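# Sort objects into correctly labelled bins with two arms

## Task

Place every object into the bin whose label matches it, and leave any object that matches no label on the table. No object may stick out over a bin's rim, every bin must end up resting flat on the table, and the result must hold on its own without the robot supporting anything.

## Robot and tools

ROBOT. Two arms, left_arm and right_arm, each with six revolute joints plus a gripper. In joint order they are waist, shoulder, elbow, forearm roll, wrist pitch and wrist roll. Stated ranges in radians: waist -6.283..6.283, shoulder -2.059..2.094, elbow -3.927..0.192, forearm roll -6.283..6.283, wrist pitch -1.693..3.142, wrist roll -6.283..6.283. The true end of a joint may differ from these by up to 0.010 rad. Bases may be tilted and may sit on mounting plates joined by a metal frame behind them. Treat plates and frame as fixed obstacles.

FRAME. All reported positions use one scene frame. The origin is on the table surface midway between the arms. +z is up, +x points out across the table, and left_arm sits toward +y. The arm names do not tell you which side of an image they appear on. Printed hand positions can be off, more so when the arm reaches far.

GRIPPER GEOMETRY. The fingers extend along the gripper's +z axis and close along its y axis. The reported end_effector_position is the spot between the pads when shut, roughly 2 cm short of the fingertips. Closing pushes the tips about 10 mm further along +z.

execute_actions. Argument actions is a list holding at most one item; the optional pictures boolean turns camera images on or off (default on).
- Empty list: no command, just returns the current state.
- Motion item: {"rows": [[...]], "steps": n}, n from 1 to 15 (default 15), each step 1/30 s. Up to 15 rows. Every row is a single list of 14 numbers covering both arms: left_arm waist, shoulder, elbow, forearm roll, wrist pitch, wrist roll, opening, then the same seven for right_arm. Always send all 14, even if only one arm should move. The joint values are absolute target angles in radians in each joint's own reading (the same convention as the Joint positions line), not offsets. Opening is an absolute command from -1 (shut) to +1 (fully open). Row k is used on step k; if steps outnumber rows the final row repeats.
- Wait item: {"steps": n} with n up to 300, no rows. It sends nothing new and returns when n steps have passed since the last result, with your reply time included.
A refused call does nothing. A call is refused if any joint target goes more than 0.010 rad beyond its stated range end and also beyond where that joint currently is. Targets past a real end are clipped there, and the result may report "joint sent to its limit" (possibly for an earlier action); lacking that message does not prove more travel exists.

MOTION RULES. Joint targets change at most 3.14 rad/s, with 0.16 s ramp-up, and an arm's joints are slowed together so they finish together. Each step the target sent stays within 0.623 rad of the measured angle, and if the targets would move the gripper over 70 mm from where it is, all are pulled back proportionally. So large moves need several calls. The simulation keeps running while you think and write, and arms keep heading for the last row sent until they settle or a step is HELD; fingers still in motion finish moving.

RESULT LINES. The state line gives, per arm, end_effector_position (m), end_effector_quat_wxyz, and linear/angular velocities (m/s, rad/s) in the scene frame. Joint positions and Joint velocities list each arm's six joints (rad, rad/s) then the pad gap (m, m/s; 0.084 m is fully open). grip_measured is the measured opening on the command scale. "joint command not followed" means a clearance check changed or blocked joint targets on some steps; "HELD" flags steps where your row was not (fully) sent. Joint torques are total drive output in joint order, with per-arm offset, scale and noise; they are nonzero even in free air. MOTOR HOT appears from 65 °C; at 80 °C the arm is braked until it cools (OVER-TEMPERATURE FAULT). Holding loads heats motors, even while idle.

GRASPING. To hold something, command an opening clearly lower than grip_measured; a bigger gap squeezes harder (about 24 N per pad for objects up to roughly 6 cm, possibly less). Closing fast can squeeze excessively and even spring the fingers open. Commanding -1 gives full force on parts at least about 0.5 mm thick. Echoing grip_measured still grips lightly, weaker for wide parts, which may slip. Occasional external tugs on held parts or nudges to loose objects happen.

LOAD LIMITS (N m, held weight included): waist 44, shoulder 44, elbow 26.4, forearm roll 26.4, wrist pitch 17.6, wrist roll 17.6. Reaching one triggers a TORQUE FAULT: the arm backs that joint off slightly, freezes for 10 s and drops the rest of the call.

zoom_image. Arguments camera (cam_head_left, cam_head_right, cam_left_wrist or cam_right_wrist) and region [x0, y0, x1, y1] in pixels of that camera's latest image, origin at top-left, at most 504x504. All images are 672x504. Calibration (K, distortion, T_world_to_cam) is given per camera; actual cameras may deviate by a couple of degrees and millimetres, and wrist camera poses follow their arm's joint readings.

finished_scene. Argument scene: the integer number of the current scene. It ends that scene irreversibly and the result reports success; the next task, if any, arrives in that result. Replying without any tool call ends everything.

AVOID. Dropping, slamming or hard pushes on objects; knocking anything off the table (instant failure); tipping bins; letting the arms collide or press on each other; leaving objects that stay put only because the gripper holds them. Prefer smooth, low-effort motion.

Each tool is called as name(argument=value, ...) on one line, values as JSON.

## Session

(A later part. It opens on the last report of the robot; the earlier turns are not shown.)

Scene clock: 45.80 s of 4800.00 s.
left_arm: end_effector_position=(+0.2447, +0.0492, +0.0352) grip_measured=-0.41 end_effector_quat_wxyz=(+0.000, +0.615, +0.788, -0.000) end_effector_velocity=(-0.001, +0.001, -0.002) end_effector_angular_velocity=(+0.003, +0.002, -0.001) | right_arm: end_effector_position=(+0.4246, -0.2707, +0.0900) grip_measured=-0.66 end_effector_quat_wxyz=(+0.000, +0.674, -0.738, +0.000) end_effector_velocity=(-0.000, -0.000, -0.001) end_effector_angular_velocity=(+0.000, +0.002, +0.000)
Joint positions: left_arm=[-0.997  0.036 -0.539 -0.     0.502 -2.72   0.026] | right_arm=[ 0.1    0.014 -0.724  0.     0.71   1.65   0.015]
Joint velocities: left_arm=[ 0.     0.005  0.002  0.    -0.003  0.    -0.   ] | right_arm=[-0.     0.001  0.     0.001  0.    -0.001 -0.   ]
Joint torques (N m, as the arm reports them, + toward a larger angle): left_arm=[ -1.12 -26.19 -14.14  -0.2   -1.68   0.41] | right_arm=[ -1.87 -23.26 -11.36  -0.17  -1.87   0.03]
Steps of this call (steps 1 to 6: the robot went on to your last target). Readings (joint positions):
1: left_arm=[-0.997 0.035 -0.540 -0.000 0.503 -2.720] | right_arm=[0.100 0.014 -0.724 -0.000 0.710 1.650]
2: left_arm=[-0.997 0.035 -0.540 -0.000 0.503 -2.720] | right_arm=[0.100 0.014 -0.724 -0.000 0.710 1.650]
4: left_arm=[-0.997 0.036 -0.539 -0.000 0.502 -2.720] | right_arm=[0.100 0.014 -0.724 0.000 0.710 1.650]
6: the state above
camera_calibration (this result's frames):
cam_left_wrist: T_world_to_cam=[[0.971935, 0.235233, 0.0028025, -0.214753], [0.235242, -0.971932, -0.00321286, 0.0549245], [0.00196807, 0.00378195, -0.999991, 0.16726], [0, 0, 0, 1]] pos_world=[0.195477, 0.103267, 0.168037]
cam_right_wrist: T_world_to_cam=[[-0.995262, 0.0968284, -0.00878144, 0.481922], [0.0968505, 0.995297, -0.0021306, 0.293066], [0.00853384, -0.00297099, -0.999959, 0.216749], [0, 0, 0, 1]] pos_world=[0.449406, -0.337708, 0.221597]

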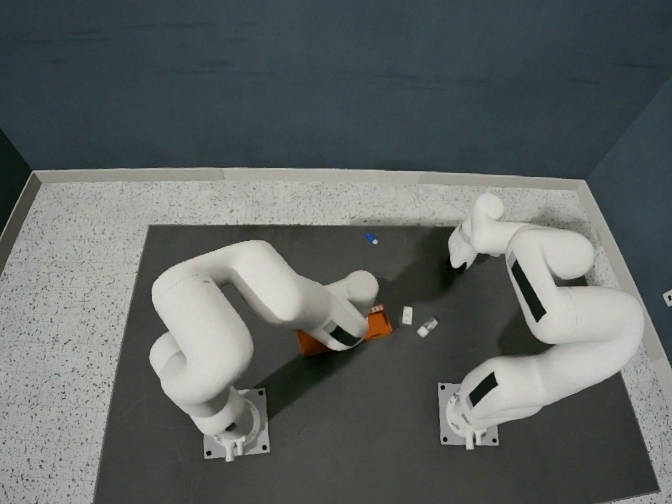

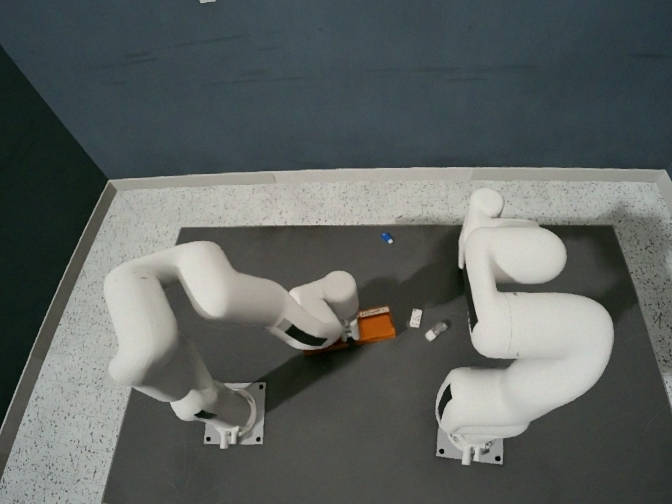

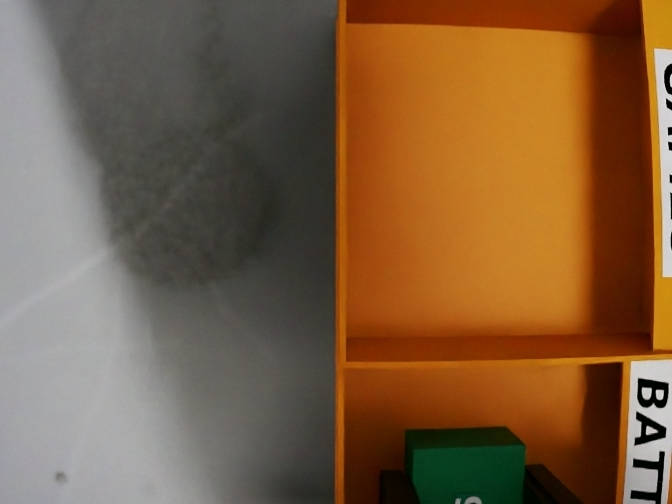

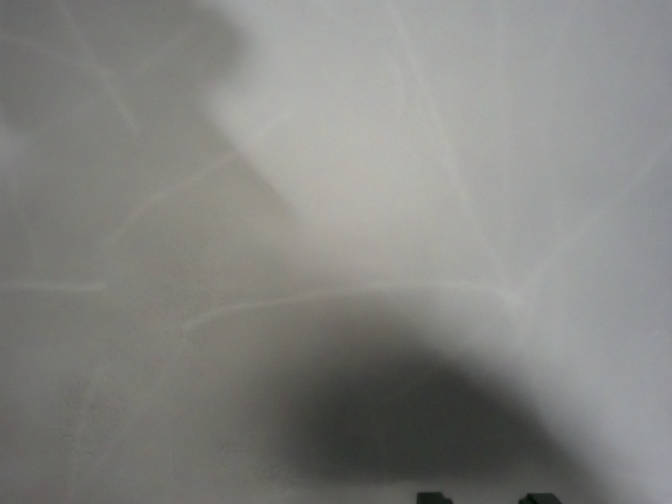

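execute_actions(actions=[{"rows":[[-0.997,0.043,-0.538,0,0.495,-2.72,-0.7,0.1,0.014,-0.724,0,0.71,1.65,-0.9],[-0.997,0.043,-0.538,0,0.495,-2.72,-0.7,0.1,0.014,-0.724,0,0.71,1.65,-0.9],[-0.997,0.043,-0.538,0,0.495,-2.72,-0.7,0.1,0.014,-0.724,0,0.71,1.65,-0.9],[-0.997,0.043,-0.538,0,0.495,-2.72,-0.7,0.1,0.014,-0.724,0,0.71,1.65,-0.9],[-0.997,0.043,-0.538,0,0.495,-2.72,-0.22,0.1,0.014,-0.724,0,0.71,1.65,-0.9]],"steps":12}], pictures=false)

execute_actions(actions=[{"rows":[[-0.997,-0.125,-0.571,0,0.696,-2.72,-0.22,0.1,0.014,-0.724,0,0.71,1.65,-0.9]],"steps":12}], pictures=false)

execute_actions(actions=[{"rows":[[0.2,-0.3,-0.571,0,0.871,-2.72,-0.22,0.1,0.014,-0.724,0,0.71,1.65,-0.9]]}], pictures=false)

execute_actions(actions=[{"rows":[[0.2,-0.3,-0.571,0,0.871,-2.72,-0.22,0.866,-0.199,-0.493,0,0.692,2.07,-0.9]]}], pictures=false)

execute_actions(actions=[{"steps":22}])

Scene clock: 53.80 s of 4800.00 s.
left_arm: end_effector_position=(+0.2445, +0.0496, +0.0328) grip_measured=-0.24 end_effector_quat_wxyz=(-0.000, +0.615, +0.788, +0.000) end_effector_velocity=(-0.000, -0.000, -0.000) end_effector_angular_velocity=(+0.000, +0.000, -0.000) | right_arm: end_effector_position=(+0.4246, -0.2707, +0.0900) grip_measured=-0.66 end_effector_quat_wxyz=(+0.000, +0.674, -0.738, +0.000) end_effector_velocity=(-0.000, +0.001, -0.000) end_effector_angular_velocity=(-0.000, +0.002, +0.001)
Joint positions: left_arm=[-0.997  0.043 -0.538  0.     0.495 -2.72   0.034] | right_arm=[ 0.1    0.014 -0.724 -0.     0.71   1.65   0.015]
Joint velocities: left_arm=[-0.001 -0.     0.    -0.001  0.     0.     0.001] | right_arm=[ 0.002  0.    -0.    -0.     0.001  0.001 -0.   ]
Joint torques (N m, as the arm reports them, + toward a larger angle): left_arm=[ -1.46 -25.97 -13.22  -0.27  -1.44   0.19] | right_arm=[ -1.73 -23.26 -11.15  -0.16  -1.86  -0.01]
Steps of this call (steps 1 to 15: the robot went on to your last target; steps 16 to 90: nothing new was sent; then 4.60 s passed at rest; steps 91 to 102: all 12 steps of this action). Readings (joint positions):
91: left_arm=[-0.997 0.037 -0.539 -0.000 0.502 -2.720] | right_arm=[0.100 0.014 -0.724 0.000 0.710 1.650]
92: left_arm=[-0.997 0.038 -0.539 -0.000 0.501 -2.720] | right_arm=[0.100 0.014 -0.724 -0.000 0.710 1.650]
94: left_arm=[-0.997 0.040 -0.540 -0.000 0.498 -2.720] | right_arm=[0.100 0.014 -0.724 0.000 0.710 1.650]
98: left_arm=[-0.997 0.043 -0.538 0.000 0.495 -2.720] | right_arm=[0.100 0.014 -0.724 0.000 0.710 1.650]
102: the state above

Scene clock: 54.20 s of 4800.00 s.
left_arm: end_effector_position=(+0.2450, +0.0488, +0.0899) grip_measured=-0.24 end_effector_quat_wxyz=(+0.001, +0.615, +0.788, -0.000) end_effector_velocity=(-0.025, +0.031, -0.012) end_effector_angular_velocity=(+0.091, +0.071, +0.000) | right_arm: end_effector_position=(+0.4238, -0.2710, +0.0893) grip_measured=-0.67 end_effector_quat_wxyz=(+0.001, +0.674, -0.738, -0.001) end_effector_velocity=(-0.016, -0.005, -0.016) end_effector_angular_velocity=(-0.003, +0.046, -0.007)
Joint positions: left_arm=[-0.997 -0.12  -0.57  -0.     0.688 -2.72   0.034] | right_arm=[ 0.099  0.015 -0.723 -0.     0.71   1.65   0.015]
Joint velocities: left_arm=[-0.    -0.028  0.041  0.001  0.103 -0.001 -0.   ] | right_arm=[-0.011  0.014  0.026 -0.005  0.006 -0.    -0.   ]
Joint torques (N m, as the arm reports them, + toward a larger angle): left_arm=[ -0.6  -23.49 -16.95   0.12  -2.16   0.3 ] | right_arm=[  0.19 -26.2  -13.23   0.46  -2.44   0.1 ]
Steps of this call (steps 1 to 12: all 12 steps of this action). Readings (joint positions):
1: left_arm=[-0.997 0.043 -0.538 0.000 0.495 -2.720] | right_arm=[0.100 0.014 -0.724 -0.000 0.710 1.650]
2: left_arm=[-0.997 0.042 -0.538 0.000 0.498 -2.720] | right_arm=[0.100 0.014 -0.724 0.000 0.710 1.650]
4: left_arm=[-0.997 0.015 -0.541 0.000 0.537 -2.720] | right_arm=[0.100 0.014 -0.724 0.000 0.710 1.650]
8: left_arm=[-0.997 -0.098 -0.570 -0.000 0.656 -2.720] | right_arm=[0.100 0.014 -0.724 -0.000 0.710 1.650]
12: the state above

Scene clock: 54.70 s of 4800.00 s.
left_arm: end_effector_position=(+0.3377, +0.1757, +0.1182) grip_measured=-0.24 end_effector_quat_wxyz=(-0.000, +0.433, +0.901, +0.000) end_effector_velocity=(+0.161, +0.347, +0.046) end_effector_angular_velocity=(-0.001, -0.001, +1.049) | right_arm: end_effector_position=(+0.4250, -0.2706, +0.0904) grip_measured=-0.66 end_effector_quat_wxyz=(-0.000, +0.675, -0.738, +0.000) end_effector_velocity=(-0.003, -0.001, -0.003) end_effector_angular_velocity=(-0.000, +0.010, -0.003)
Joint positions: left_arm=[-0.568 -0.218 -0.57  -0.     0.789 -2.72   0.034] | right_arm=[ 0.1    0.014 -0.725  0.     0.71   1.65   0.015]
Joint velocities: left_arm=[ 1.048 -0.158 -0.001 -0.     0.157 -0.    -0.   ] | right_arm=[-0.003  0.003  0.006 -0.001  0.001  0.    -0.   ]
Joint torques (N m, as the arm reports them, + toward a larger angle): left_arm=[ -0.69 -21.77 -16.74   0.38  -1.26   0.19] | right_arm=[ -1.87 -23.54 -11.47  -0.26  -1.92   0.18]
Steps of this call (steps 1 to 15: all 15 steps of this action). Readings (joint positions):
1: left_arm=[-0.997 -0.121 -0.569 -0.000 0.691 -2.720] | right_arm=[0.099 0.015 -0.722 -0.001 0.711 1.650]
2: left_arm=[-0.994 -0.122 -0.569 0.000 0.694 -2.720] | right_arm=[0.099 0.015 -0.721 -0.001 0.711 1.650]
4: left_arm=[-0.957 -0.133 -0.568 0.000 0.706 -2.720] | right_arm=[0.099 0.015 -0.722 -0.000 0.711 1.650]
8: left_arm=[-0.811 -0.172 -0.570 -0.000 0.743 -2.720] | right_arm=[0.100 0.014 -0.725 0.000 0.710 1.650]
15: the state above

Scene clock: 55.20 s of 4800.00 s.
left_arm: end_effector_position=(+0.3711, +0.3621, +0.1349) grip_measured=-0.24 end_effector_quat_wxyz=(-0.000, +0.182, +0.983, -0.000) end_effector_velocity=(-0.034, +0.381, +0.031) end_effector_angular_velocity=(-0.001, -0.001, +1.071) | right_arm: end_effector_position=(+0.3602, -0.1204, +0.0923) grip_measured=-0.66 end_effector_quat_wxyz=(-0.000, +0.736, -0.677, +0.000) end_effector_velocity=(-0.222, +0.321, -0.001) end_effector_angular_velocity=(-0.001, +0.003, +0.483)
Joint positions: left_arm=[-0.038 -0.276 -0.571 -0.     0.847 -2.72   0.034] | right_arm=[ 0.504 -0.104 -0.597  0.     0.7    1.881  0.015]
Joint velocities: left_arm=[ 1.068 -0.108 -0.001 -0.001  0.107 -0.002 -0.   ] | right_arm=[ 1.002 -0.262  0.288 -0.    -0.022  0.52   0.   ]
Joint torques (N m, as the arm reports them, + toward a larger angle): left_arm=[ -0.14 -21.25 -17.43  -0.07  -1.67   0.4 ] | right_arm=[ -2.03 -19.97 -10.46   0.05  -1.79   0.06]
Steps of this call (steps 1 to 15: all 15 steps of this action). Readings (joint positions):
1: left_arm=[-0.533 -0.223 -0.570 -0.000 0.794 -2.720] | right_arm=[0.100 0.014 -0.724 0.000 0.710 1.650]
2: left_arm=[-0.498 -0.227 -0.570 -0.000 0.799 -2.720] | right_arm=[0.103 0.013 -0.723 0.000 0.710 1.653]
4: left_arm=[-0.428 -0.236 -0.571 -0.000 0.807 -2.720] | right_arm=[0.139 0.000 -0.709 0.000 0.708 1.680]
8: left_arm=[-0.286 -0.251 -0.571 -0.000 0.822 -2.720] | right_arm=[0.275 -0.043 -0.663 0.000 0.705 1.762]
15: the state above

Scene clock: 55.93 s of 4800.00 s.
left_arm: end_effector_position=(+0.3537, +0.4447, +0.1418) grip_measured=-0.24 end_effector_quat_wxyz=(-0.000, +0.064, +0.998, -0.000) end_effector_velocity=(-0.000, +0.001, +0.000) end_effector_angular_velocity=(+0.000, -0.001, +0.003) | right_arm: end_effector_position=(+0.2648, -0.0263, +0.0907) grip_measured=-0.66 end_effector_quat_wxyz=(+0.000, +0.791, -0.612, +0.000) end_effector_velocity=(-0.002, +0.002, -0.000) end_effector_angular_velocity=(+0.000, -0.000, +0.008)
Joint positions: left_arm=[ 0.199 -0.3   -0.571 -0.     0.871 -2.72   0.034] | right_arm=[ 0.865 -0.199 -0.493  0.     0.692  2.07   0.015]
Joint velocities: left_arm=[ 0.004 -0.     0.     0.    -0.001  0.     0.   ] | right_arm=[ 0.009 -0.001  0.002 -0.    -0.001  0.001 -0.   ]
Joint torques (N m, as the arm reports them, + toward a larger angle): left_arm=[ -0.74 -20.02 -17.85   0.22  -1.46   0.25] | right_arm=[ -1.88 -16.82 -10.95   0.01  -1.88   0.04]
Steps of this call (steps 1 to 22: the robot went on to your last target). Readings (joint positions):
1: left_arm=[-0.002 -0.280 -0.571 -0.000 0.851 -2.720] | right_arm=[0.538 -0.112 -0.588 0.000 0.699 1.899]
2: left_arm=[0.034 -0.283 -0.571 -0.000 0.854 -2.720] | right_arm=[0.572 -0.121 -0.578 0.000 0.698 1.916]
4: left_arm=[0.104 -0.290 -0.571 0.000 0.861 -2.720] | right_arm=[0.640 -0.139 -0.558 0.000 0.697 1.952]
8: left_arm=[0.182 -0.298 -0.571 0.000 0.869 -2.720] | right_arm=[0.777 -0.176 -0.519 0.000 0.694 2.023]
22: the state above
camera_calibration (this result's frames):
cam_left_wrist: T_world_to_cam=[[0.136439, 0.990645, 0.00246434, -0.454366], [0.990642, -0.136428, -0.00393685, -0.22458], [-0.00356382, 0.00297842, -0.999989, 0.274428], [0, 0, 0, 1]] pos_world=[0.285449, 0.418659, 0.274661]
cam_right_wrist: T_world_to_cam=[[-0.96936, -0.245486, -0.0087645, 0.283287], [-0.245477, 0.9694, -0.00213851, 0.155178], [0.00902129, 0.0000784963, -0.999959, 0.219478], [0, 0, 0, 1]] pos_world=[0.31072, -0.0809041, 0.222284]

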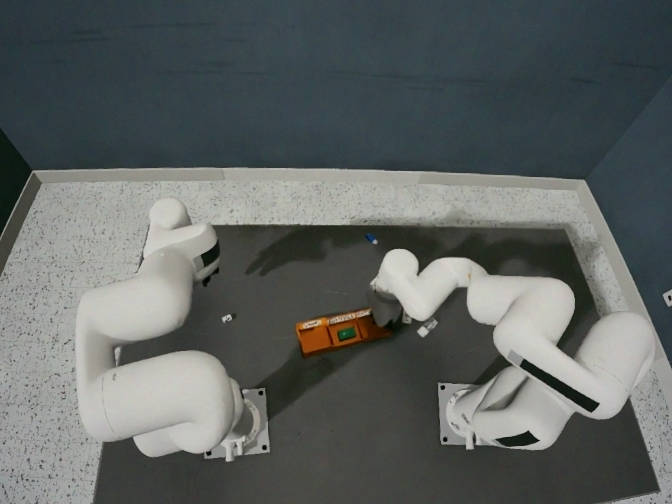

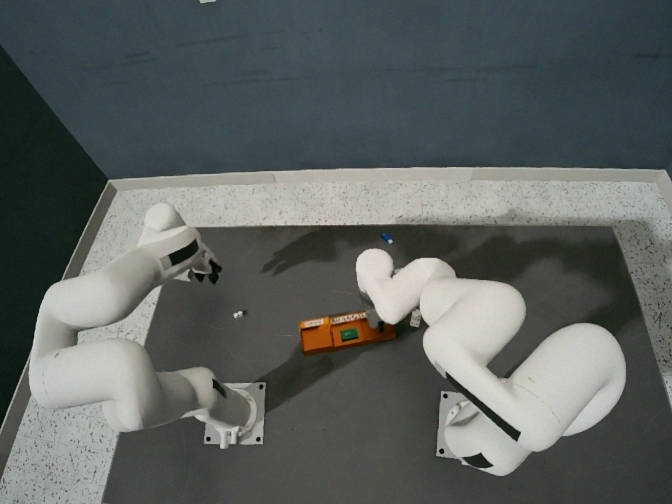

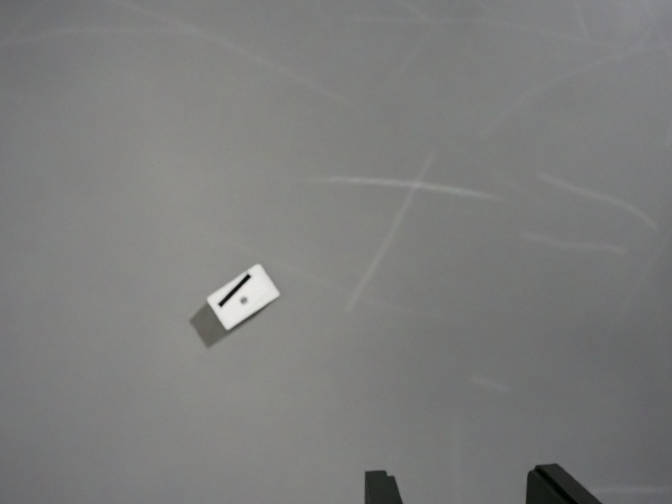

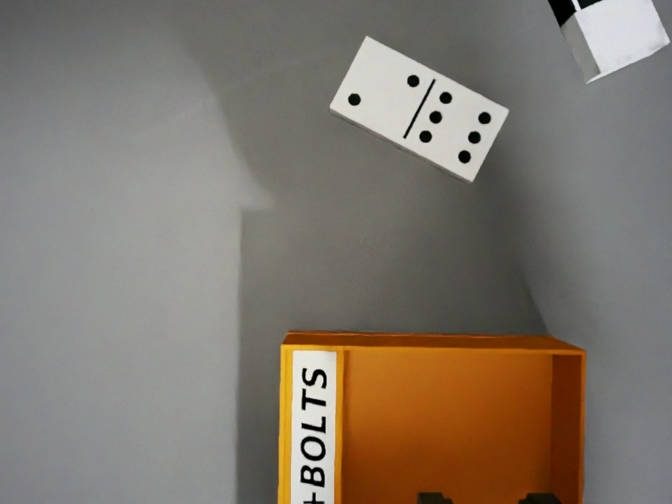

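execute_actions(actions=[{"rows":[[0.2,-0.3,-0.571,0,0.871,-2.72,-0.22,0.866,-0.008,-0.458,0,0.466,2.07,-0.9]]}], pictures=false)

execute_actions(actions=[{"steps":8}], pictures=false)

execute_actions(actions=[{"rows":[[0.2,-0.3,-0.571,0,0.871,-2.72,-0.22,0.866,-0.008,-0.458,0,0.466,2.07,-0.45]],"steps":8}], pictures=false)

execute_actions(actions=[{"rows":[[0.2,-0.3,-0.571,0,0.871,-2.72,-0.22,0.866,-0.199,-0.493,0,0.692,2.07,-0.45]],"steps":12}], pictures=false)

execute_actions(actions=[{"rows":[[0.2,-0.3,-0.571,0,0.871,-2.72,-0.22,0.546,-0.3156,-0.3825,0,0.698,0.674,0]]}], pictures=false)

execute_actions(actions=[{"steps":18}])

Scene clock: 65.50 s of 4800.00 s.
left_arm: end_effector_position=(+0.3536, +0.4449, +0.1418) grip_measured=-0.24 end_effector_quat_wxyz=(+0.000, +0.064, +0.998, -0.000) end_effector_velocity=(+0.000, +0.000, +0.000) end_effector_angular_velocity=(+0.000, -0.001, +0.002) | right_arm: end_effector_position=(+0.2650, -0.0254, +0.0306) grip_measured=-0.66 end_effector_quat_wxyz=(-0.001, +0.791, -0.611, +0.000) end_effector_velocity=(+0.001, +0.001, -0.005) end_effector_angular_velocity=(+0.005, -0.006, +0.001)
Joint positions: left_arm=[ 0.2   -0.3   -0.571 -0.     0.871 -2.72   0.034] | right_arm=[ 0.866 -0.011 -0.46  -0.     0.469  2.07   0.015]
Joint velocities: left_arm=[-0.     0.    -0.001 -0.    -0.    -0.002 -0.   ] | right_arm=[ 0.     0.018  0.005 -0.001 -0.031 -0.     0.   ]
Joint torques (N m, as the arm reports them, + toward a larger angle): left_arm=[ -0.72 -19.84 -17.9   -0.1   -1.77   0.16] | right_arm=[ -1.79 -19.23  -9.13  -0.1   -1.81   0.23]
Steps of this call (steps 1 to 15: the robot went on to your last target; steps 16 to 90: nothing new was sent; then 6.07 s passed at rest; steps 91 to 105: all 15 steps of this action). Readings (joint positions):
91: left_arm=[0.200 -0.300 -0.571 0.000 0.871 -2.720] | right_arm=[0.866 -0.199 -0.493 -0.000 0.692 2.070]
92: left_arm=[0.200 -0.300 -0.571 -0.000 0.871 -2.720] | right_arm=[0.866 -0.197 -0.493 -0.000 0.688 2.070]
94: left_arm=[0.200 -0.300 -0.571 -0.000 0.871 -2.720] | right_arm=[0.866 -0.166 -0.490 -0.000 0.646 2.070]
98: left_arm=[0.200 -0.300 -0.571 -0.000 0.871 -2.720] | right_arm=[0.866 -0.041 -0.461 0.000 0.512 2.070]
105: the state above

Scene clock: 65.77 s of 4800.00 s.
left_arm: end_effector_position=(+0.3536, +0.4449, +0.1418) grip_measured=-0.24 end_effector_quat_wxyz=(+0.000, +0.064, +0.998, -0.000) end_effector_velocity=(-0.000, -0.000, -0.000) end_effector_angular_velocity=(-0.000, -0.000, -0.002) | right_arm: end_effector_position=(+0.2645, -0.0259, +0.0295) grip_measured=-0.66 end_effector_quat_wxyz=(-0.000, +0.791, -0.611, +0.000) end_effector_velocity=(-0.001, -0.001, -0.002) end_effector_angular_velocity=(-0.003, +0.003, -0.002)
Joint positions: left_arm=[ 0.2   -0.3   -0.571 -0.     0.871 -2.72   0.034] | right_arm=[ 0.866 -0.009 -0.458 -0.     0.466  2.07   0.015]
Joint velocities: left_arm=[ 0.    -0.     0.    -0.    -0.     0.002 -0.   ] | right_arm=[-0.     0.004  0.001 -0.    -0.001  0.002 -0.   ]
Joint torques (N m, as the arm reports them, + toward a larger angle): left_arm=[ -0.56 -20.13 -18.19   0.01  -1.71   0.08] | right_arm=[ -1.93 -19.13  -9.25   0.05  -1.95   0.28]
Steps of this call (steps 1 to 8: the robot went on to your last target). Readings (joint positions):
1: left_arm=[0.200 -0.300 -0.571 -0.000 0.871 -2.720] | right_arm=[0.866 -0.010 -0.459 -0.000 0.468 2.070]
2: left_arm=[0.200 -0.300 -0.571 -0.000 0.871 -2.720] | right_arm=[0.866 -0.010 -0.459 -0.000 0.467 2.070]
4: left_arm=[0.200 -0.300 -0.571 0.000 0.871 -2.720] | right_arm=[0.866 -0.009 -0.459 -0.000 0.467 2.070]
8: the state above

Scene clock: 66.03 s of 4800.00 s.
left_arm: end_effector_position=(+0.3536, +0.4449, +0.1418) grip_measured=-0.24 end_effector_quat_wxyz=(+0.000, +0.064, +0.998, -0.000) end_effector_velocity=(-0.000, -0.000, -0.000) end_effector_angular_velocity=(-0.001, +0.001, -0.000) | right_arm: end_effector_position=(+0.2644, -0.0260, +0.0293) grip_measured=-0.47 end_effector_quat_wxyz=(-0.000, +0.791, -0.611, +0.000) end_effector_velocity=(-0.000, -0.000, -0.001) end_effector_angular_velocity=(-0.001, +0.000, -0.001)
Joint positions: left_arm=[ 0.2   -0.3   -0.571  0.     0.871 -2.72   0.034] | right_arm=[ 0.866 -0.008 -0.458 -0.     0.466  2.07   0.024]
Joint velocities: left_arm=[-0.001  0.    -0.    -0.001  0.001  0.     0.   ] | right_arm=[-0.     0.002  0.    -0.001 -0.002  0.001  0.001]
Joint torques (N m, as the arm reports them, + toward a larger angle): left_arm=[ -1.46 -20.42 -17.97   0.03  -1.63   0.22] | right_arm=[ -1.66 -19.41  -9.22  -0.2   -1.83   0.36]
Steps of this call (steps 1 to 8: all 8 steps of this action). Readings (joint positions):
1: left_arm=[0.200 -0.300 -0.571 0.000 0.871 -2.720] | right_arm=[0.866 -0.008 -0.458 -0.000 0.466 2.070]
2: left_arm=[0.200 -0.300 -0.571 0.000 0.871 -2.720] | right_arm=[0.866 -0.008 -0.458 -0.000 0.466 2.070]
4: left_arm=[0.200 -0.300 -0.571 -0.000 0.871 -2.720] | right_arm=[0.866 -0.008 -0.458 -0.000 0.466 2.070]
8: the state above

Scene clock: 66.43 s of 4800.00 s.
left_arm: end_effector_position=(+0.3536, +0.4449, +0.1418) grip_measured=-0.24 end_effector_quat_wxyz=(+0.000, +0.064, +0.998, -0.000) end_effector_velocity=(+0.000, +0.000, +0.000) end_effector_angular_velocity=(+0.000, -0.001, +0.002) | right_arm: end_effector_position=(+0.2651, -0.0253, +0.0892) grip_measured=-0.47 end_effector_quat_wxyz=(-0.001, +0.791, -0.611, +0.000) end_effector_velocity=(-0.029, -0.027, -0.007) end_effector_angular_velocity=(-0.076, +0.082, -0.002)
Joint positions: left_arm=[ 0.2   -0.3   -0.571  0.     0.871 -2.72   0.034] | right_arm=[ 0.866 -0.193 -0.492 -0.     0.683  2.07   0.024]
Joint velocities: left_arm=[-0.     0.    -0.001  0.     0.    -0.002  0.   ] | right_arm=[-0.    -0.047  0.04   0.001  0.119  0.001 -0.   ]
Joint torques (N m, as the arm reports them, + toward a larger angle): left_arm=[ -0.65 -20.16 -17.57   0.17  -1.66   0.11] | right_arm=[ -1.76 -15.86 -11.3   -0.23  -2.03   0.17]
Steps of this call (steps 1 to 12: all 12 steps of this action). Readings (joint positions):
1: left_arm=[0.200 -0.300 -0.571 0.000 0.871 -2.720] | right_arm=[0.866 -0.008 -0.458 -0.000 0.466 2.070]
2: left_arm=[0.200 -0.300 -0.571 -0.000 0.871 -2.720] | right_arm=[0.866 -0.010 -0.458 0.000 0.470 2.070]
4: left_arm=[0.200 -0.300 -0.571 -0.000 0.871 -2.720] | right_arm=[0.866 -0.041 -0.461 0.000 0.512 2.070]
8: left_arm=[0.200 -0.300 -0.571 -0.000 0.871 -2.720] | right_arm=[0.866 -0.166 -0.491 -0.000 0.646 2.070]
12: the state above

Scene clock: 66.93 s of 4800.00 s.
left_arm: end_effector_position=(+0.3536, +0.4449, +0.1418) grip_measured=-0.24 end_effector_quat_wxyz=(+0.000, +0.064, +0.998, -0.000) end_effector_velocity=(+0.000, +0.000, +0.000) end_effector_angular_velocity=(+0.000, -0.000, -0.000) | right_arm: end_effector_position=(+0.2961, -0.1238, +0.0898) grip_measured=-0.01 end_effector_quat_wxyz=(+0.000, +0.940, -0.341, -0.000) end_effector_velocity=(+0.016, -0.087, +0.001) end_effector_angular_velocity=(+0.004, -0.003, +2.489)
Joint positions: left_arm=[ 0.2   -0.3   -0.571  0.     0.871 -2.72   0.034] | right_arm=[ 0.571 -0.306 -0.391  0.     0.697  1.157  0.044]
Joint velocities: left_arm=[-0.    -0.    -0.001  0.     0.001 -0.     0.   ] | right_arm=[-0.266 -0.101  0.087  0.     0.01  -2.755 -0.   ]
Joint torques (N m, as the arm reports them, + toward a larger angle): left_arm=[ -0.15 -20.45 -17.75   0.04  -1.58   0.24] | right_arm=[  0.4  -13.27 -11.67  -0.09  -1.91   0.  ]
Steps of this call (steps 1 to 15: all 15 steps of this action). Readings (joint positions):
1: left_arm=[0.200 -0.300 -0.571 0.000 0.871 -2.720] | right_arm=[0.866 -0.195 -0.491 0.000 0.686 2.070]
2: left_arm=[0.200 -0.300 -0.571 -0.000 0.871 -2.720] | right_arm=[0.865 -0.196 -0.490 0.000 0.688 2.066]
4: left_arm=[0.200 -0.300 -0.571 0.000 0.871 -2.720] | right_arm=[0.845 -0.204 -0.481 -0.000 0.690 2.025]
8: left_arm=[0.200 -0.300 -0.571 -0.000 0.871 -2.720] | right_arm=[0.725 -0.248 -0.440 0.000 0.693 1.778]
15: the state above

Scene clock: 67.53 s of 4800.00 s.
left_arm: end_effector_position=(+0.3536, +0.4449, +0.1418) grip_measured=-0.24 end_effector_quat_wxyz=(+0.000, +0.064, +0.998, -0.000) end_effector_velocity=(+0.000, -0.000, +0.000) end_effector_angular_velocity=(-0.001, -0.001, +0.000) | right_arm: end_effector_position=(+0.2976, -0.1320, +0.0900) grip_measured=-0.01 end_effector_quat_wxyz=(-0.000, +0.993, -0.120, +0.000) end_effector_velocity=(+0.000, -0.001, -0.000) end_effector_angular_velocity=(-0.000, +0.001, +0.007)
Joint positions: left_arm=[ 0.2   -0.3   -0.571 -0.     0.871 -2.72   0.034] | right_arm=[ 0.546 -0.316 -0.383  0.     0.698  0.675  0.044]
Joint velocities: left_arm=[-0.     0.    -0.    -0.001 -0.     0.    -0.   ] | right_arm=[-0.003  0.001  0.     0.     0.    -0.009  0.   ]
Joint torques (N m, as the arm reports them, + toward a larger angle): left_arm=[ -0.66 -21.22 -17.81  -0.34  -1.58   0.18] | right_arm=[ -1.54 -13.62 -11.08  -0.04  -1.83   0.25]
Steps of this call (steps 1 to 18: the robot went on to your last target). Readings (joint positions):
1: left_arm=[0.200 -0.300 -0.571 0.000 0.871 -2.720] | right_arm=[0.564 -0.309 -0.388 0.000 0.698 1.065]
2: left_arm=[0.200 -0.300 -0.571 0.000 0.871 -2.720] | right_arm=[0.559 -0.311 -0.386 0.000 0.698 0.978]
4: left_arm=[0.200 -0.300 -0.571 -0.000 0.871 -2.720] | right_arm=[0.552 -0.313 -0.384 -0.000 0.698 0.832]
8: left_arm=[0.200 -0.300 -0.571 0.000 0.871 -2.720] | right_arm=[0.548 -0.315 -0.383 -0.000 0.698 0.706]
18: the state above
camera_calibration (this result's frames):
cam_left_wrist: T_world_to_cam=[[0.135926, 0.990716, 0.00251034, -0.454401], [0.990713, -0.135916, -0.00385111, -0.224786], [-0.00347416, 0.00301049, -0.999989, 0.274419], [0, 0, 0, 1]] pos_world=[0.285417, 0.418804, 0.274691]
cam_right_wrist: T_world_to_cam=[[-0.243989, -0.969738, -0.00882478, -0.0223263], [-0.969768, 0.244017, -0.0021881, 0.385581], [0.00427528, 0.00802412, -0.999959, 0.220955], [0, 0, 0, 1]] pos_world=[0.367533, -0.117512, 0.221593]

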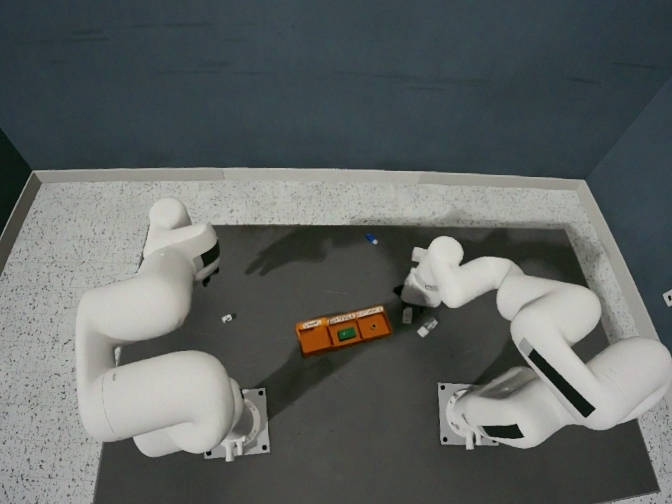

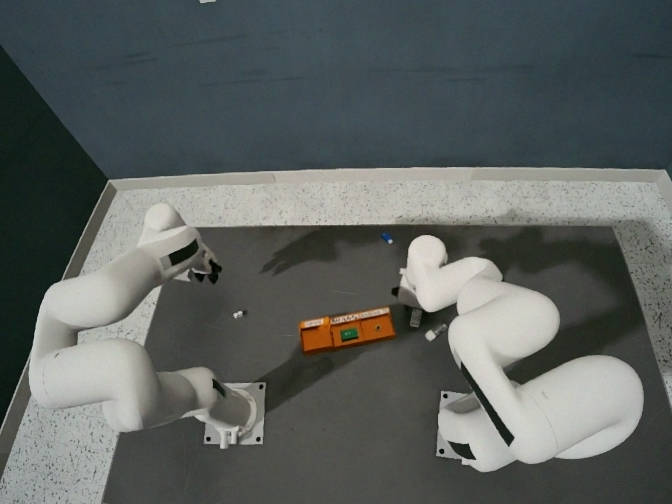

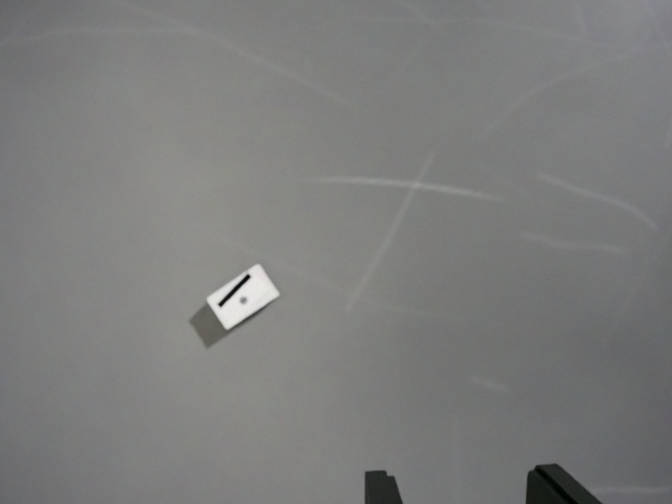

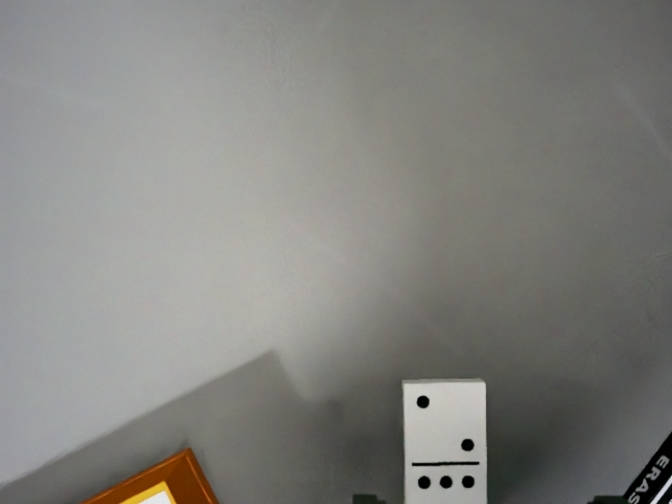

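execute_actions(actions=[{"rows":[[0.2,-0.3,-0.571,0,0.871,-2.72,-0.22,0.546,-0.08,-0.344,0,0.424,0.674,0]]}], pictures=false)

execute_actions(actions=[{"steps":8}], pictures=false)

execute_actions(actions=[{"rows":[[0.2,-0.3,-0.571,0,0.871,-2.72,-0.22,0.546,-0.08,-0.344,0,0.424,0.674,-0.2],[0.2,-0.3,-0.571,0,0.871,-2.72,-0.22,0.546,-0.08,-0.344,0,0.424,0.674,-0.3],[0.2,-0.3,-0.571,0,0.871,-2.72,-0.22,0.546,-0.08,-0.344,0,0.424,0.674,-0.4],[0.2,-0.3,-0.571,0,0.871,-2.72,-0.22,0.546,-0.08,-0.344,0,0.424,0.674,-0.5],[0.2,-0.3,-0.571,0,0.871,-2.72,-0.22,0.546,-0.08,-0.344,0,0.424,0.674,-0.7]],"steps":12}], pictures=false)

execute_actions(actions=[{"rows":[[0.2,-0.3,-0.571,0,0.871,-2.72,-0.22,0.546,-0.3156,-0.3825,0,0.698,0.674,-0.7]],"steps":12}], pictures=false)

execute_actions(actions=[{"rows":[[0.2,-0.3,-0.571,0,0.871,-2.72,-0.22,1.195,0.1285,-0.869,0,0.74,2.4,-0.7]]}], pictures=false)

execute_actions(actions=[{"steps":25}])

Scene clock: 80.27 s of 4800.00 s.
left_arm: end_effector_position=(+0.3536, +0.4449, +0.1418) grip_measured=-0.24 end_effector_quat_wxyz=(+0.000, +0.064, +0.998, -0.000) end_effector_velocity=(+0.000, -0.000, +0.000) end_effector_angular_velocity=(-0.000, -0.001, +0.001) | right_arm: end_effector_position=(+0.2985, -0.1317, +0.0245) grip_measured=-0.01 end_effector_quat_wxyz=(-0.000, +0.993, -0.119, +0.001) end_effector_velocity=(+0.004, +0.002, -0.005) end_effector_angular_velocity=(+0.008, -0.018, +0.002)
Joint positions: left_arm=[ 0.2   -0.3   -0.571 -0.     0.871 -2.72   0.034] | right_arm=[ 0.546 -0.084 -0.346 -0.     0.428  0.674  0.044]
Joint velocities: left_arm=[-0.    -0.    -0.    -0.     0.    -0.001 -0.   ] | right_arm=[ 0.001  0.025  0.001 -0.001 -0.046  0.    -0.   ]
Joint torques (N m, as the arm reports them, + toward a larger angle): left_arm=[ -0.32 -20.27 -17.92   0.04  -1.74   0.11] | right_arm=[ -2.02 -16.48  -8.49   0.08  -1.85   0.09]
Steps of this call (steps 1 to 15: the robot went on to your last target; steps 16 to 90: nothing new was sent; then 9.23 s passed at rest; steps 91 to 105: all 15 steps of this action). Readings (joint positions):
91: left_arm=[0.200 -0.300 -0.571 -0.000 0.871 -2.720] | right_arm=[0.546 -0.316 -0.382 -0.000 0.698 0.674]
92: left_arm=[0.200 -0.300 -0.571 0.000 0.871 -2.720] | right_arm=[0.546 -0.313 -0.382 -0.000 0.694 0.674]
94: left_arm=[0.200 -0.300 -0.571 0.000 0.871 -2.720] | right_arm=[0.546 -0.281 -0.380 -0.000 0.652 0.674]
98: left_arm=[0.200 -0.300 -0.571 -0.000 0.871 -2.720] | right_arm=[0.546 -0.131 -0.350 0.000 0.489 0.674]
105: the state above

Scene clock: 80.53 s of 4800.00 s.
left_arm: end_effector_position=(+0.3536, +0.4449, +0.1418) grip_measured=-0.24 end_effector_quat_wxyz=(+0.000, +0.064, +0.998, -0.000) end_effector_velocity=(+0.000, -0.000, -0.000) end_effector_angular_velocity=(-0.001, +0.000, +0.002) | right_arm: end_effector_position=(+0.2979, -0.1320, +0.0234) grip_measured=-0.01 end_effector_quat_wxyz=(-0.000, +0.993, -0.119, +0.000) end_effector_velocity=(-0.002, -0.001, -0.002) end_effector_angular_velocity=(-0.003, +0.006, +0.000)
Joint positions: left_arm=[ 0.2   -0.3   -0.571 -0.     0.871 -2.72   0.034] | right_arm=[ 0.546 -0.081 -0.344 -0.     0.424  0.674  0.044]
Joint velocities: left_arm=[ 0.     0.001 -0.    -0.001 -0.    -0.001 -0.   ] | right_arm=[-0.     0.006  0.001 -0.001 -0.001 -0.     0.   ]
Joint torques (N m, as the arm reports them, + toward a larger angle): left_arm=[ -0.44 -20.39 -18.01  -0.08  -1.75   0.26] | right_arm=[ -1.97 -16.48  -8.72  -0.12  -2.08   0.19]
Steps of this call (steps 1 to 8: the robot went on to your last target). Readings (joint positions):
1: left_arm=[0.200 -0.300 -0.571 0.000 0.871 -2.720] | right_arm=[0.546 -0.083 -0.345 -0.000 0.426 0.674]
2: left_arm=[0.200 -0.300 -0.571 0.000 0.871 -2.720] | right_arm=[0.546 -0.082 -0.345 -0.000 0.426 0.674]
4: left_arm=[0.200 -0.300 -0.571 0.000 0.871 -2.720] | right_arm=[0.546 -0.082 -0.345 -0.000 0.425 0.674]
8: the state above

Scene clock: 80.93 s of 4800.00 s.
left_arm: end_effector_position=(+0.3536, +0.4449, +0.1418) grip_measured=-0.24 end_effector_quat_wxyz=(+0.000, +0.064, +0.998, -0.000) end_effector_velocity=(-0.000, +0.000, +0.000) end_effector_angular_velocity=(+0.000, +0.000, -0.001) | right_arm: end_effector_position=(+0.2978, -0.1320, +0.0232) grip_measured=-0.45 end_effector_quat_wxyz=(-0.000, +0.993, -0.119, +0.000) end_effector_velocity=(-0.000, -0.000, -0.000) end_effector_angular_velocity=(-0.001, +0.000, +0.000)
Joint positions: left_arm=[ 0.2   -0.3   -0.571  0.     0.871 -2.72   0.034] | right_arm=[ 0.546 -0.08  -0.344 -0.     0.424  0.674  0.024]
Joint velocities: left_arm=[ 0.     0.    -0.     0.001  0.001  0.001  0.   ] | right_arm=[-0.001  0.001  0.    -0.001 -0.     0.     0.   ]
Joint torques (N m, as the arm reports them, + toward a larger angle): left_arm=[ -0.41 -20.64 -17.95   0.1   -1.61   0.17] | right_arm=[ -1.82 -15.94  -8.71   0.2   -2.1    0.15]
Steps of this call (steps 1 to 12: all 12 steps of this action). Readings (joint positions):
1: left_arm=[0.200 -0.300 -0.571 0.000 0.871 -2.720] | right_arm=[0.546 -0.081 -0.344 -0.000 0.424 0.674]
2: left_arm=[0.200 -0.300 -0.571 -0.000 0.871 -2.720] | right_arm=[0.546 -0.080 -0.344 -0.000 0.424 0.674]
4: left_arm=[0.200 -0.300 -0.571 -0.000 0.871 -2.720] | right_arm=[0.546 -0.080 -0.344 -0.000 0.424 0.674]
8: left_arm=[0.200 -0.300 -0.571 0.000 0.871 -2.720] | right_arm=[0.546 -0.080 -0.344 -0.000 0.424 0.674]
12: the state above

Scene clock: 81.33 s of 4800.00 s.
left_arm: end_effector_position=(+0.3536, +0.4449, +0.1418) grip_measured=-0.24 end_effector_quat_wxyz=(+0.000, +0.064, +0.998, -0.000) end_effector_velocity=(-0.000, -0.000, -0.000) end_effector_angular_velocity=(+0.000, +0.001, -0.001) | right_arm: end_effector_position=(+0.2991, -0.1314, +0.0883) grip_measured=-0.45 end_effector_quat_wxyz=(-0.001, +0.993, -0.119, +0.002) end_effector_velocity=(-0.043, -0.020, -0.003) end_effector_angular_velocity=(-0.054, +0.116, +0.000)
Joint positions: left_arm=[ 0.2   -0.3   -0.571  0.     0.871 -2.72   0.034] | right_arm=[ 0.546 -0.307 -0.382 -0.     0.685  0.674  0.024]
Joint velocities: left_arm=[-0.001  0.    -0.     0.     0.     0.    -0.   ] | right_arm=[ 0.    -0.08   0.044 -0.     0.164 -0.    -0.   ]
Joint torques (N m, as the arm reports them, + toward a larger angle): left_arm=[ -0.6  -20.02 -18.19  -0.13  -1.71   0.33] | right_arm=[ -2.11 -12.15 -11.2   -0.09  -2.34   0.26]
Steps of this call (steps 1 to 12: all 12 steps of this action). Readings (joint positions):
1: left_arm=[0.200 -0.300 -0.571 0.000 0.871 -2.720] | right_arm=[0.546 -0.080 -0.344 -0.000 0.424 0.674]
2: left_arm=[0.200 -0.300 -0.571 0.000 0.871 -2.720] | right_arm=[0.546 -0.082 -0.344 0.000 0.428 0.674]
4: left_arm=[0.200 -0.300 -0.571 -0.000 0.871 -2.720] | right_arm=[0.546 -0.114 -0.347 0.000 0.470 0.674]
8: left_arm=[0.200 -0.300 -0.571 0.000 0.871 -2.720] | right_arm=[0.546 -0.265 -0.378 -0.000 0.633 0.674]
12: the state above

Scene clock: 81.83 s of 4800.00 s.
left_arm: end_effector_position=(+0.3536, +0.4449, +0.1418) grip_measured=-0.24 end_effector_quat_wxyz=(+0.000, +0.064, +0.998, -0.000) end_effector_velocity=(-0.000, -0.000, +0.000) end_effector_angular_velocity=(-0.001, +0.000, +0.001) | right_arm: end_effector_position=(+0.2835, +0.0215, +0.0958) grip_measured=-0.45 end_effector_quat_wxyz=(+0.000, +0.986, -0.167, -0.000) end_effector_velocity=(-0.113, +0.334, -0.003) end_effector_angular_velocity=(-0.001, -0.000, -0.673)
Joint positions: left_arm=[ 0.2   -0.3   -0.571  0.     0.871 -2.72   0.034] | right_arm=[ 0.92  -0.055 -0.664 -0.     0.72   1.144  0.024]
Joint velocities: left_arm=[-0.    -0.     0.    -0.001  0.    -0.001 -0.   ] | right_arm=[ 0.786  0.526 -0.586  0.     0.061  1.458  0.   ]
Joint torques (N m, as the arm reports them, + toward a larger angle): left_arm=[ -0.49 -20.68 -17.92  -0.1   -1.68   0.28] | right_arm=[ -1.45 -21.37 -10.5   -0.09  -1.95   0.54]
Steps of this call (steps 1 to 15: all 15 steps of this action). Readings (joint positions):
1: left_arm=[0.200 -0.300 -0.571 0.000 0.871 -2.720] | right_arm=[0.546 -0.309 -0.381 0.000 0.690 0.674]
2: left_arm=[0.200 -0.300 -0.571 -0.000 0.871 -2.720] | right_arm=[0.549 -0.308 -0.383 0.000 0.693 0.678]
4: left_arm=[0.200 -0.300 -0.571 0.000 0.871 -2.720] | right_arm=[0.586 -0.281 -0.411 0.000 0.697 0.718]
8: left_arm=[0.200 -0.300 -0.571 0.000 0.871 -2.720] | right_arm=[0.721 -0.189 -0.516 -0.000 0.705 0.856]
15: the state above

Scene clock: 82.67 s of 4800.00 s.
left_arm: end_effector_position=(+0.3536, +0.4449, +0.1418) grip_measured=-0.24 end_effector_quat_wxyz=(+0.000, +0.064, +0.998, -0.000) end_effector_velocity=(-0.000, +0.000, -0.000) end_effector_angular_velocity=(+0.000, +0.001, +0.001) | right_arm: end_effector_position=(+0.2218, +0.1348, +0.0904) grip_measured=-0.45 end_effector_quat_wxyz=(-0.000, +0.792, -0.611, -0.000) end_effector_velocity=(-0.001, +0.001, -0.000) end_effector_angular_velocity=(-0.001, -0.000, -0.031)
Joint positions: left_arm=[ 0.2   -0.3   -0.571  0.     0.871 -2.72   0.034] | right_arm=[ 1.194  0.128 -0.869 -0.     0.74   2.397  0.024]
Joint velocities: left_arm=[ 0.001 -0.     0.001  0.001  0.    -0.001 -0.   ] | right_arm=[ 0.003  0.003 -0.003 -0.001  0.     0.034 -0.   ]
Joint torques (N m, as the arm reports them, + toward a larger angle): left_arm=[ -0.72 -20.67 -17.64  -0.11  -1.72   0.19] | right_arm=[ -1.77 -27.1  -11.28   0.08  -1.88   0.26]
Steps of this call (steps 1 to 25: the robot went on to your last target). Readings (joint positions):
1: left_arm=[0.200 -0.300 -0.571 0.000 0.871 -2.720] | right_arm=[0.946 -0.038 -0.683 -0.000 0.722 1.194]
2: left_arm=[0.200 -0.300 -0.571 -0.000 0.871 -2.720] | right_arm=[0.971 -0.021 -0.702 -0.000 0.723 1.248]
4: left_arm=[0.200 -0.300 -0.571 -0.000 0.871 -2.720] | right_arm=[1.020 0.012 -0.738 -0.000 0.727 1.366]
8: left_arm=[0.200 -0.300 -0.571 0.000 0.871 -2.720] | right_arm=[1.108 0.071 -0.804 -0.000 0.734 1.665]
25: the state above
camera_calibration (this result's frames):
cam_left_wrist: T_world_to_cam=[[0.135927, 0.990716, 0.0025103, -0.454401], [0.990713, -0.135916, -0.00385131, -0.224786], [-0.00347436, 0.00301048, -0.999989, 0.274419], [0, 0, 0, 1]] pos_world=[0.285417, 0.418804, 0.274691]
cam_right_wrist: T_world_to_cam=[[-0.968763, -0.247819, -0.00913367, 0.281432], [-0.247813, 0.968806, -0.00174972, -0.0109508], [0.00928237, 0.000568382, -0.999957, 0.2194], [0, 0, 0, 1]] pos_world=[0.267891, 0.0802286, 0.221942]

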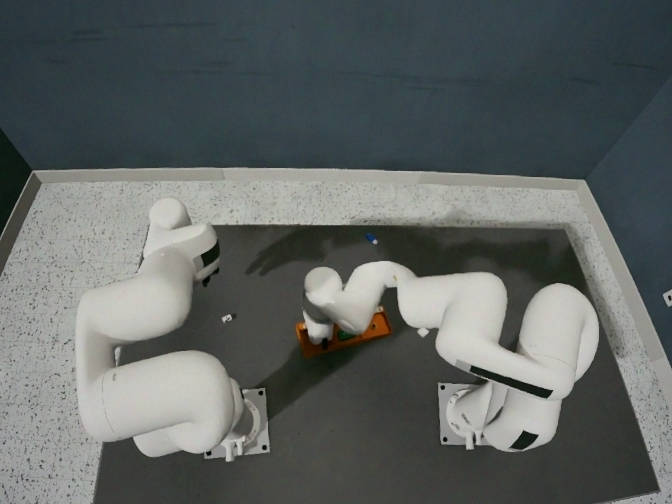

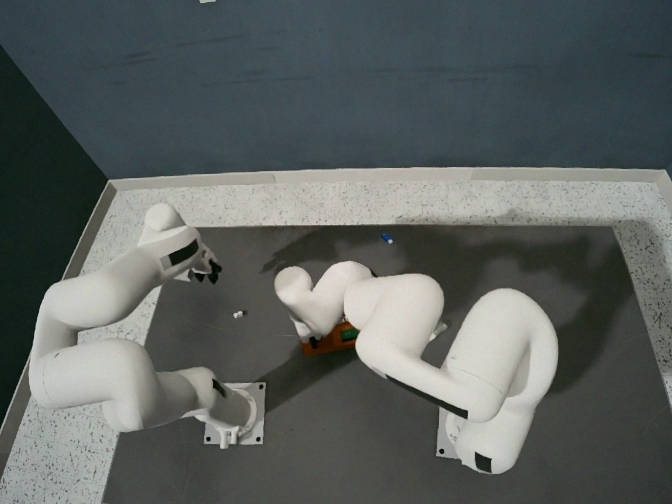

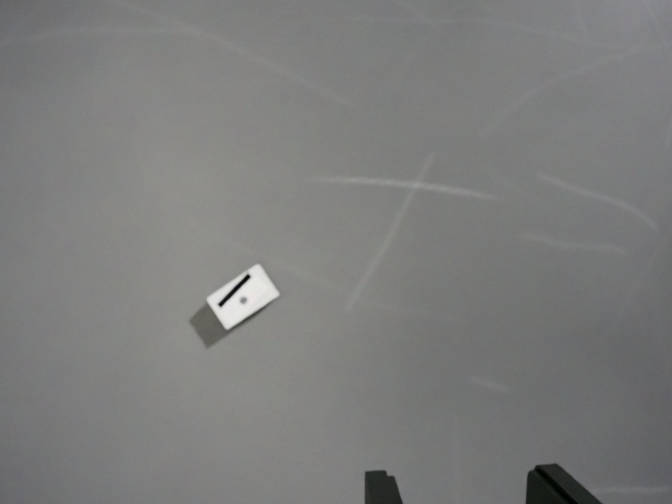

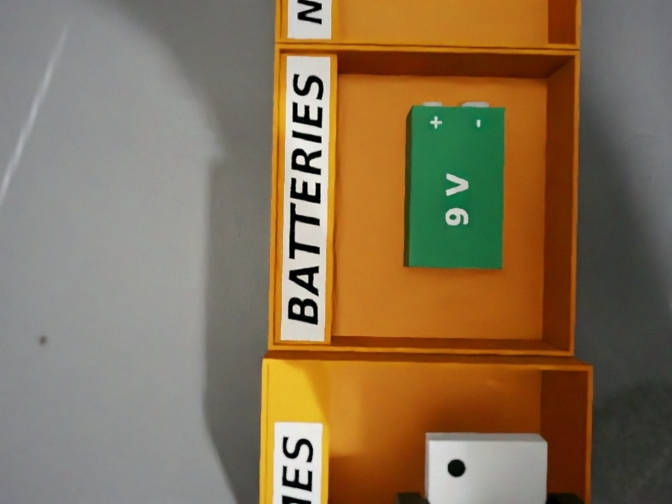

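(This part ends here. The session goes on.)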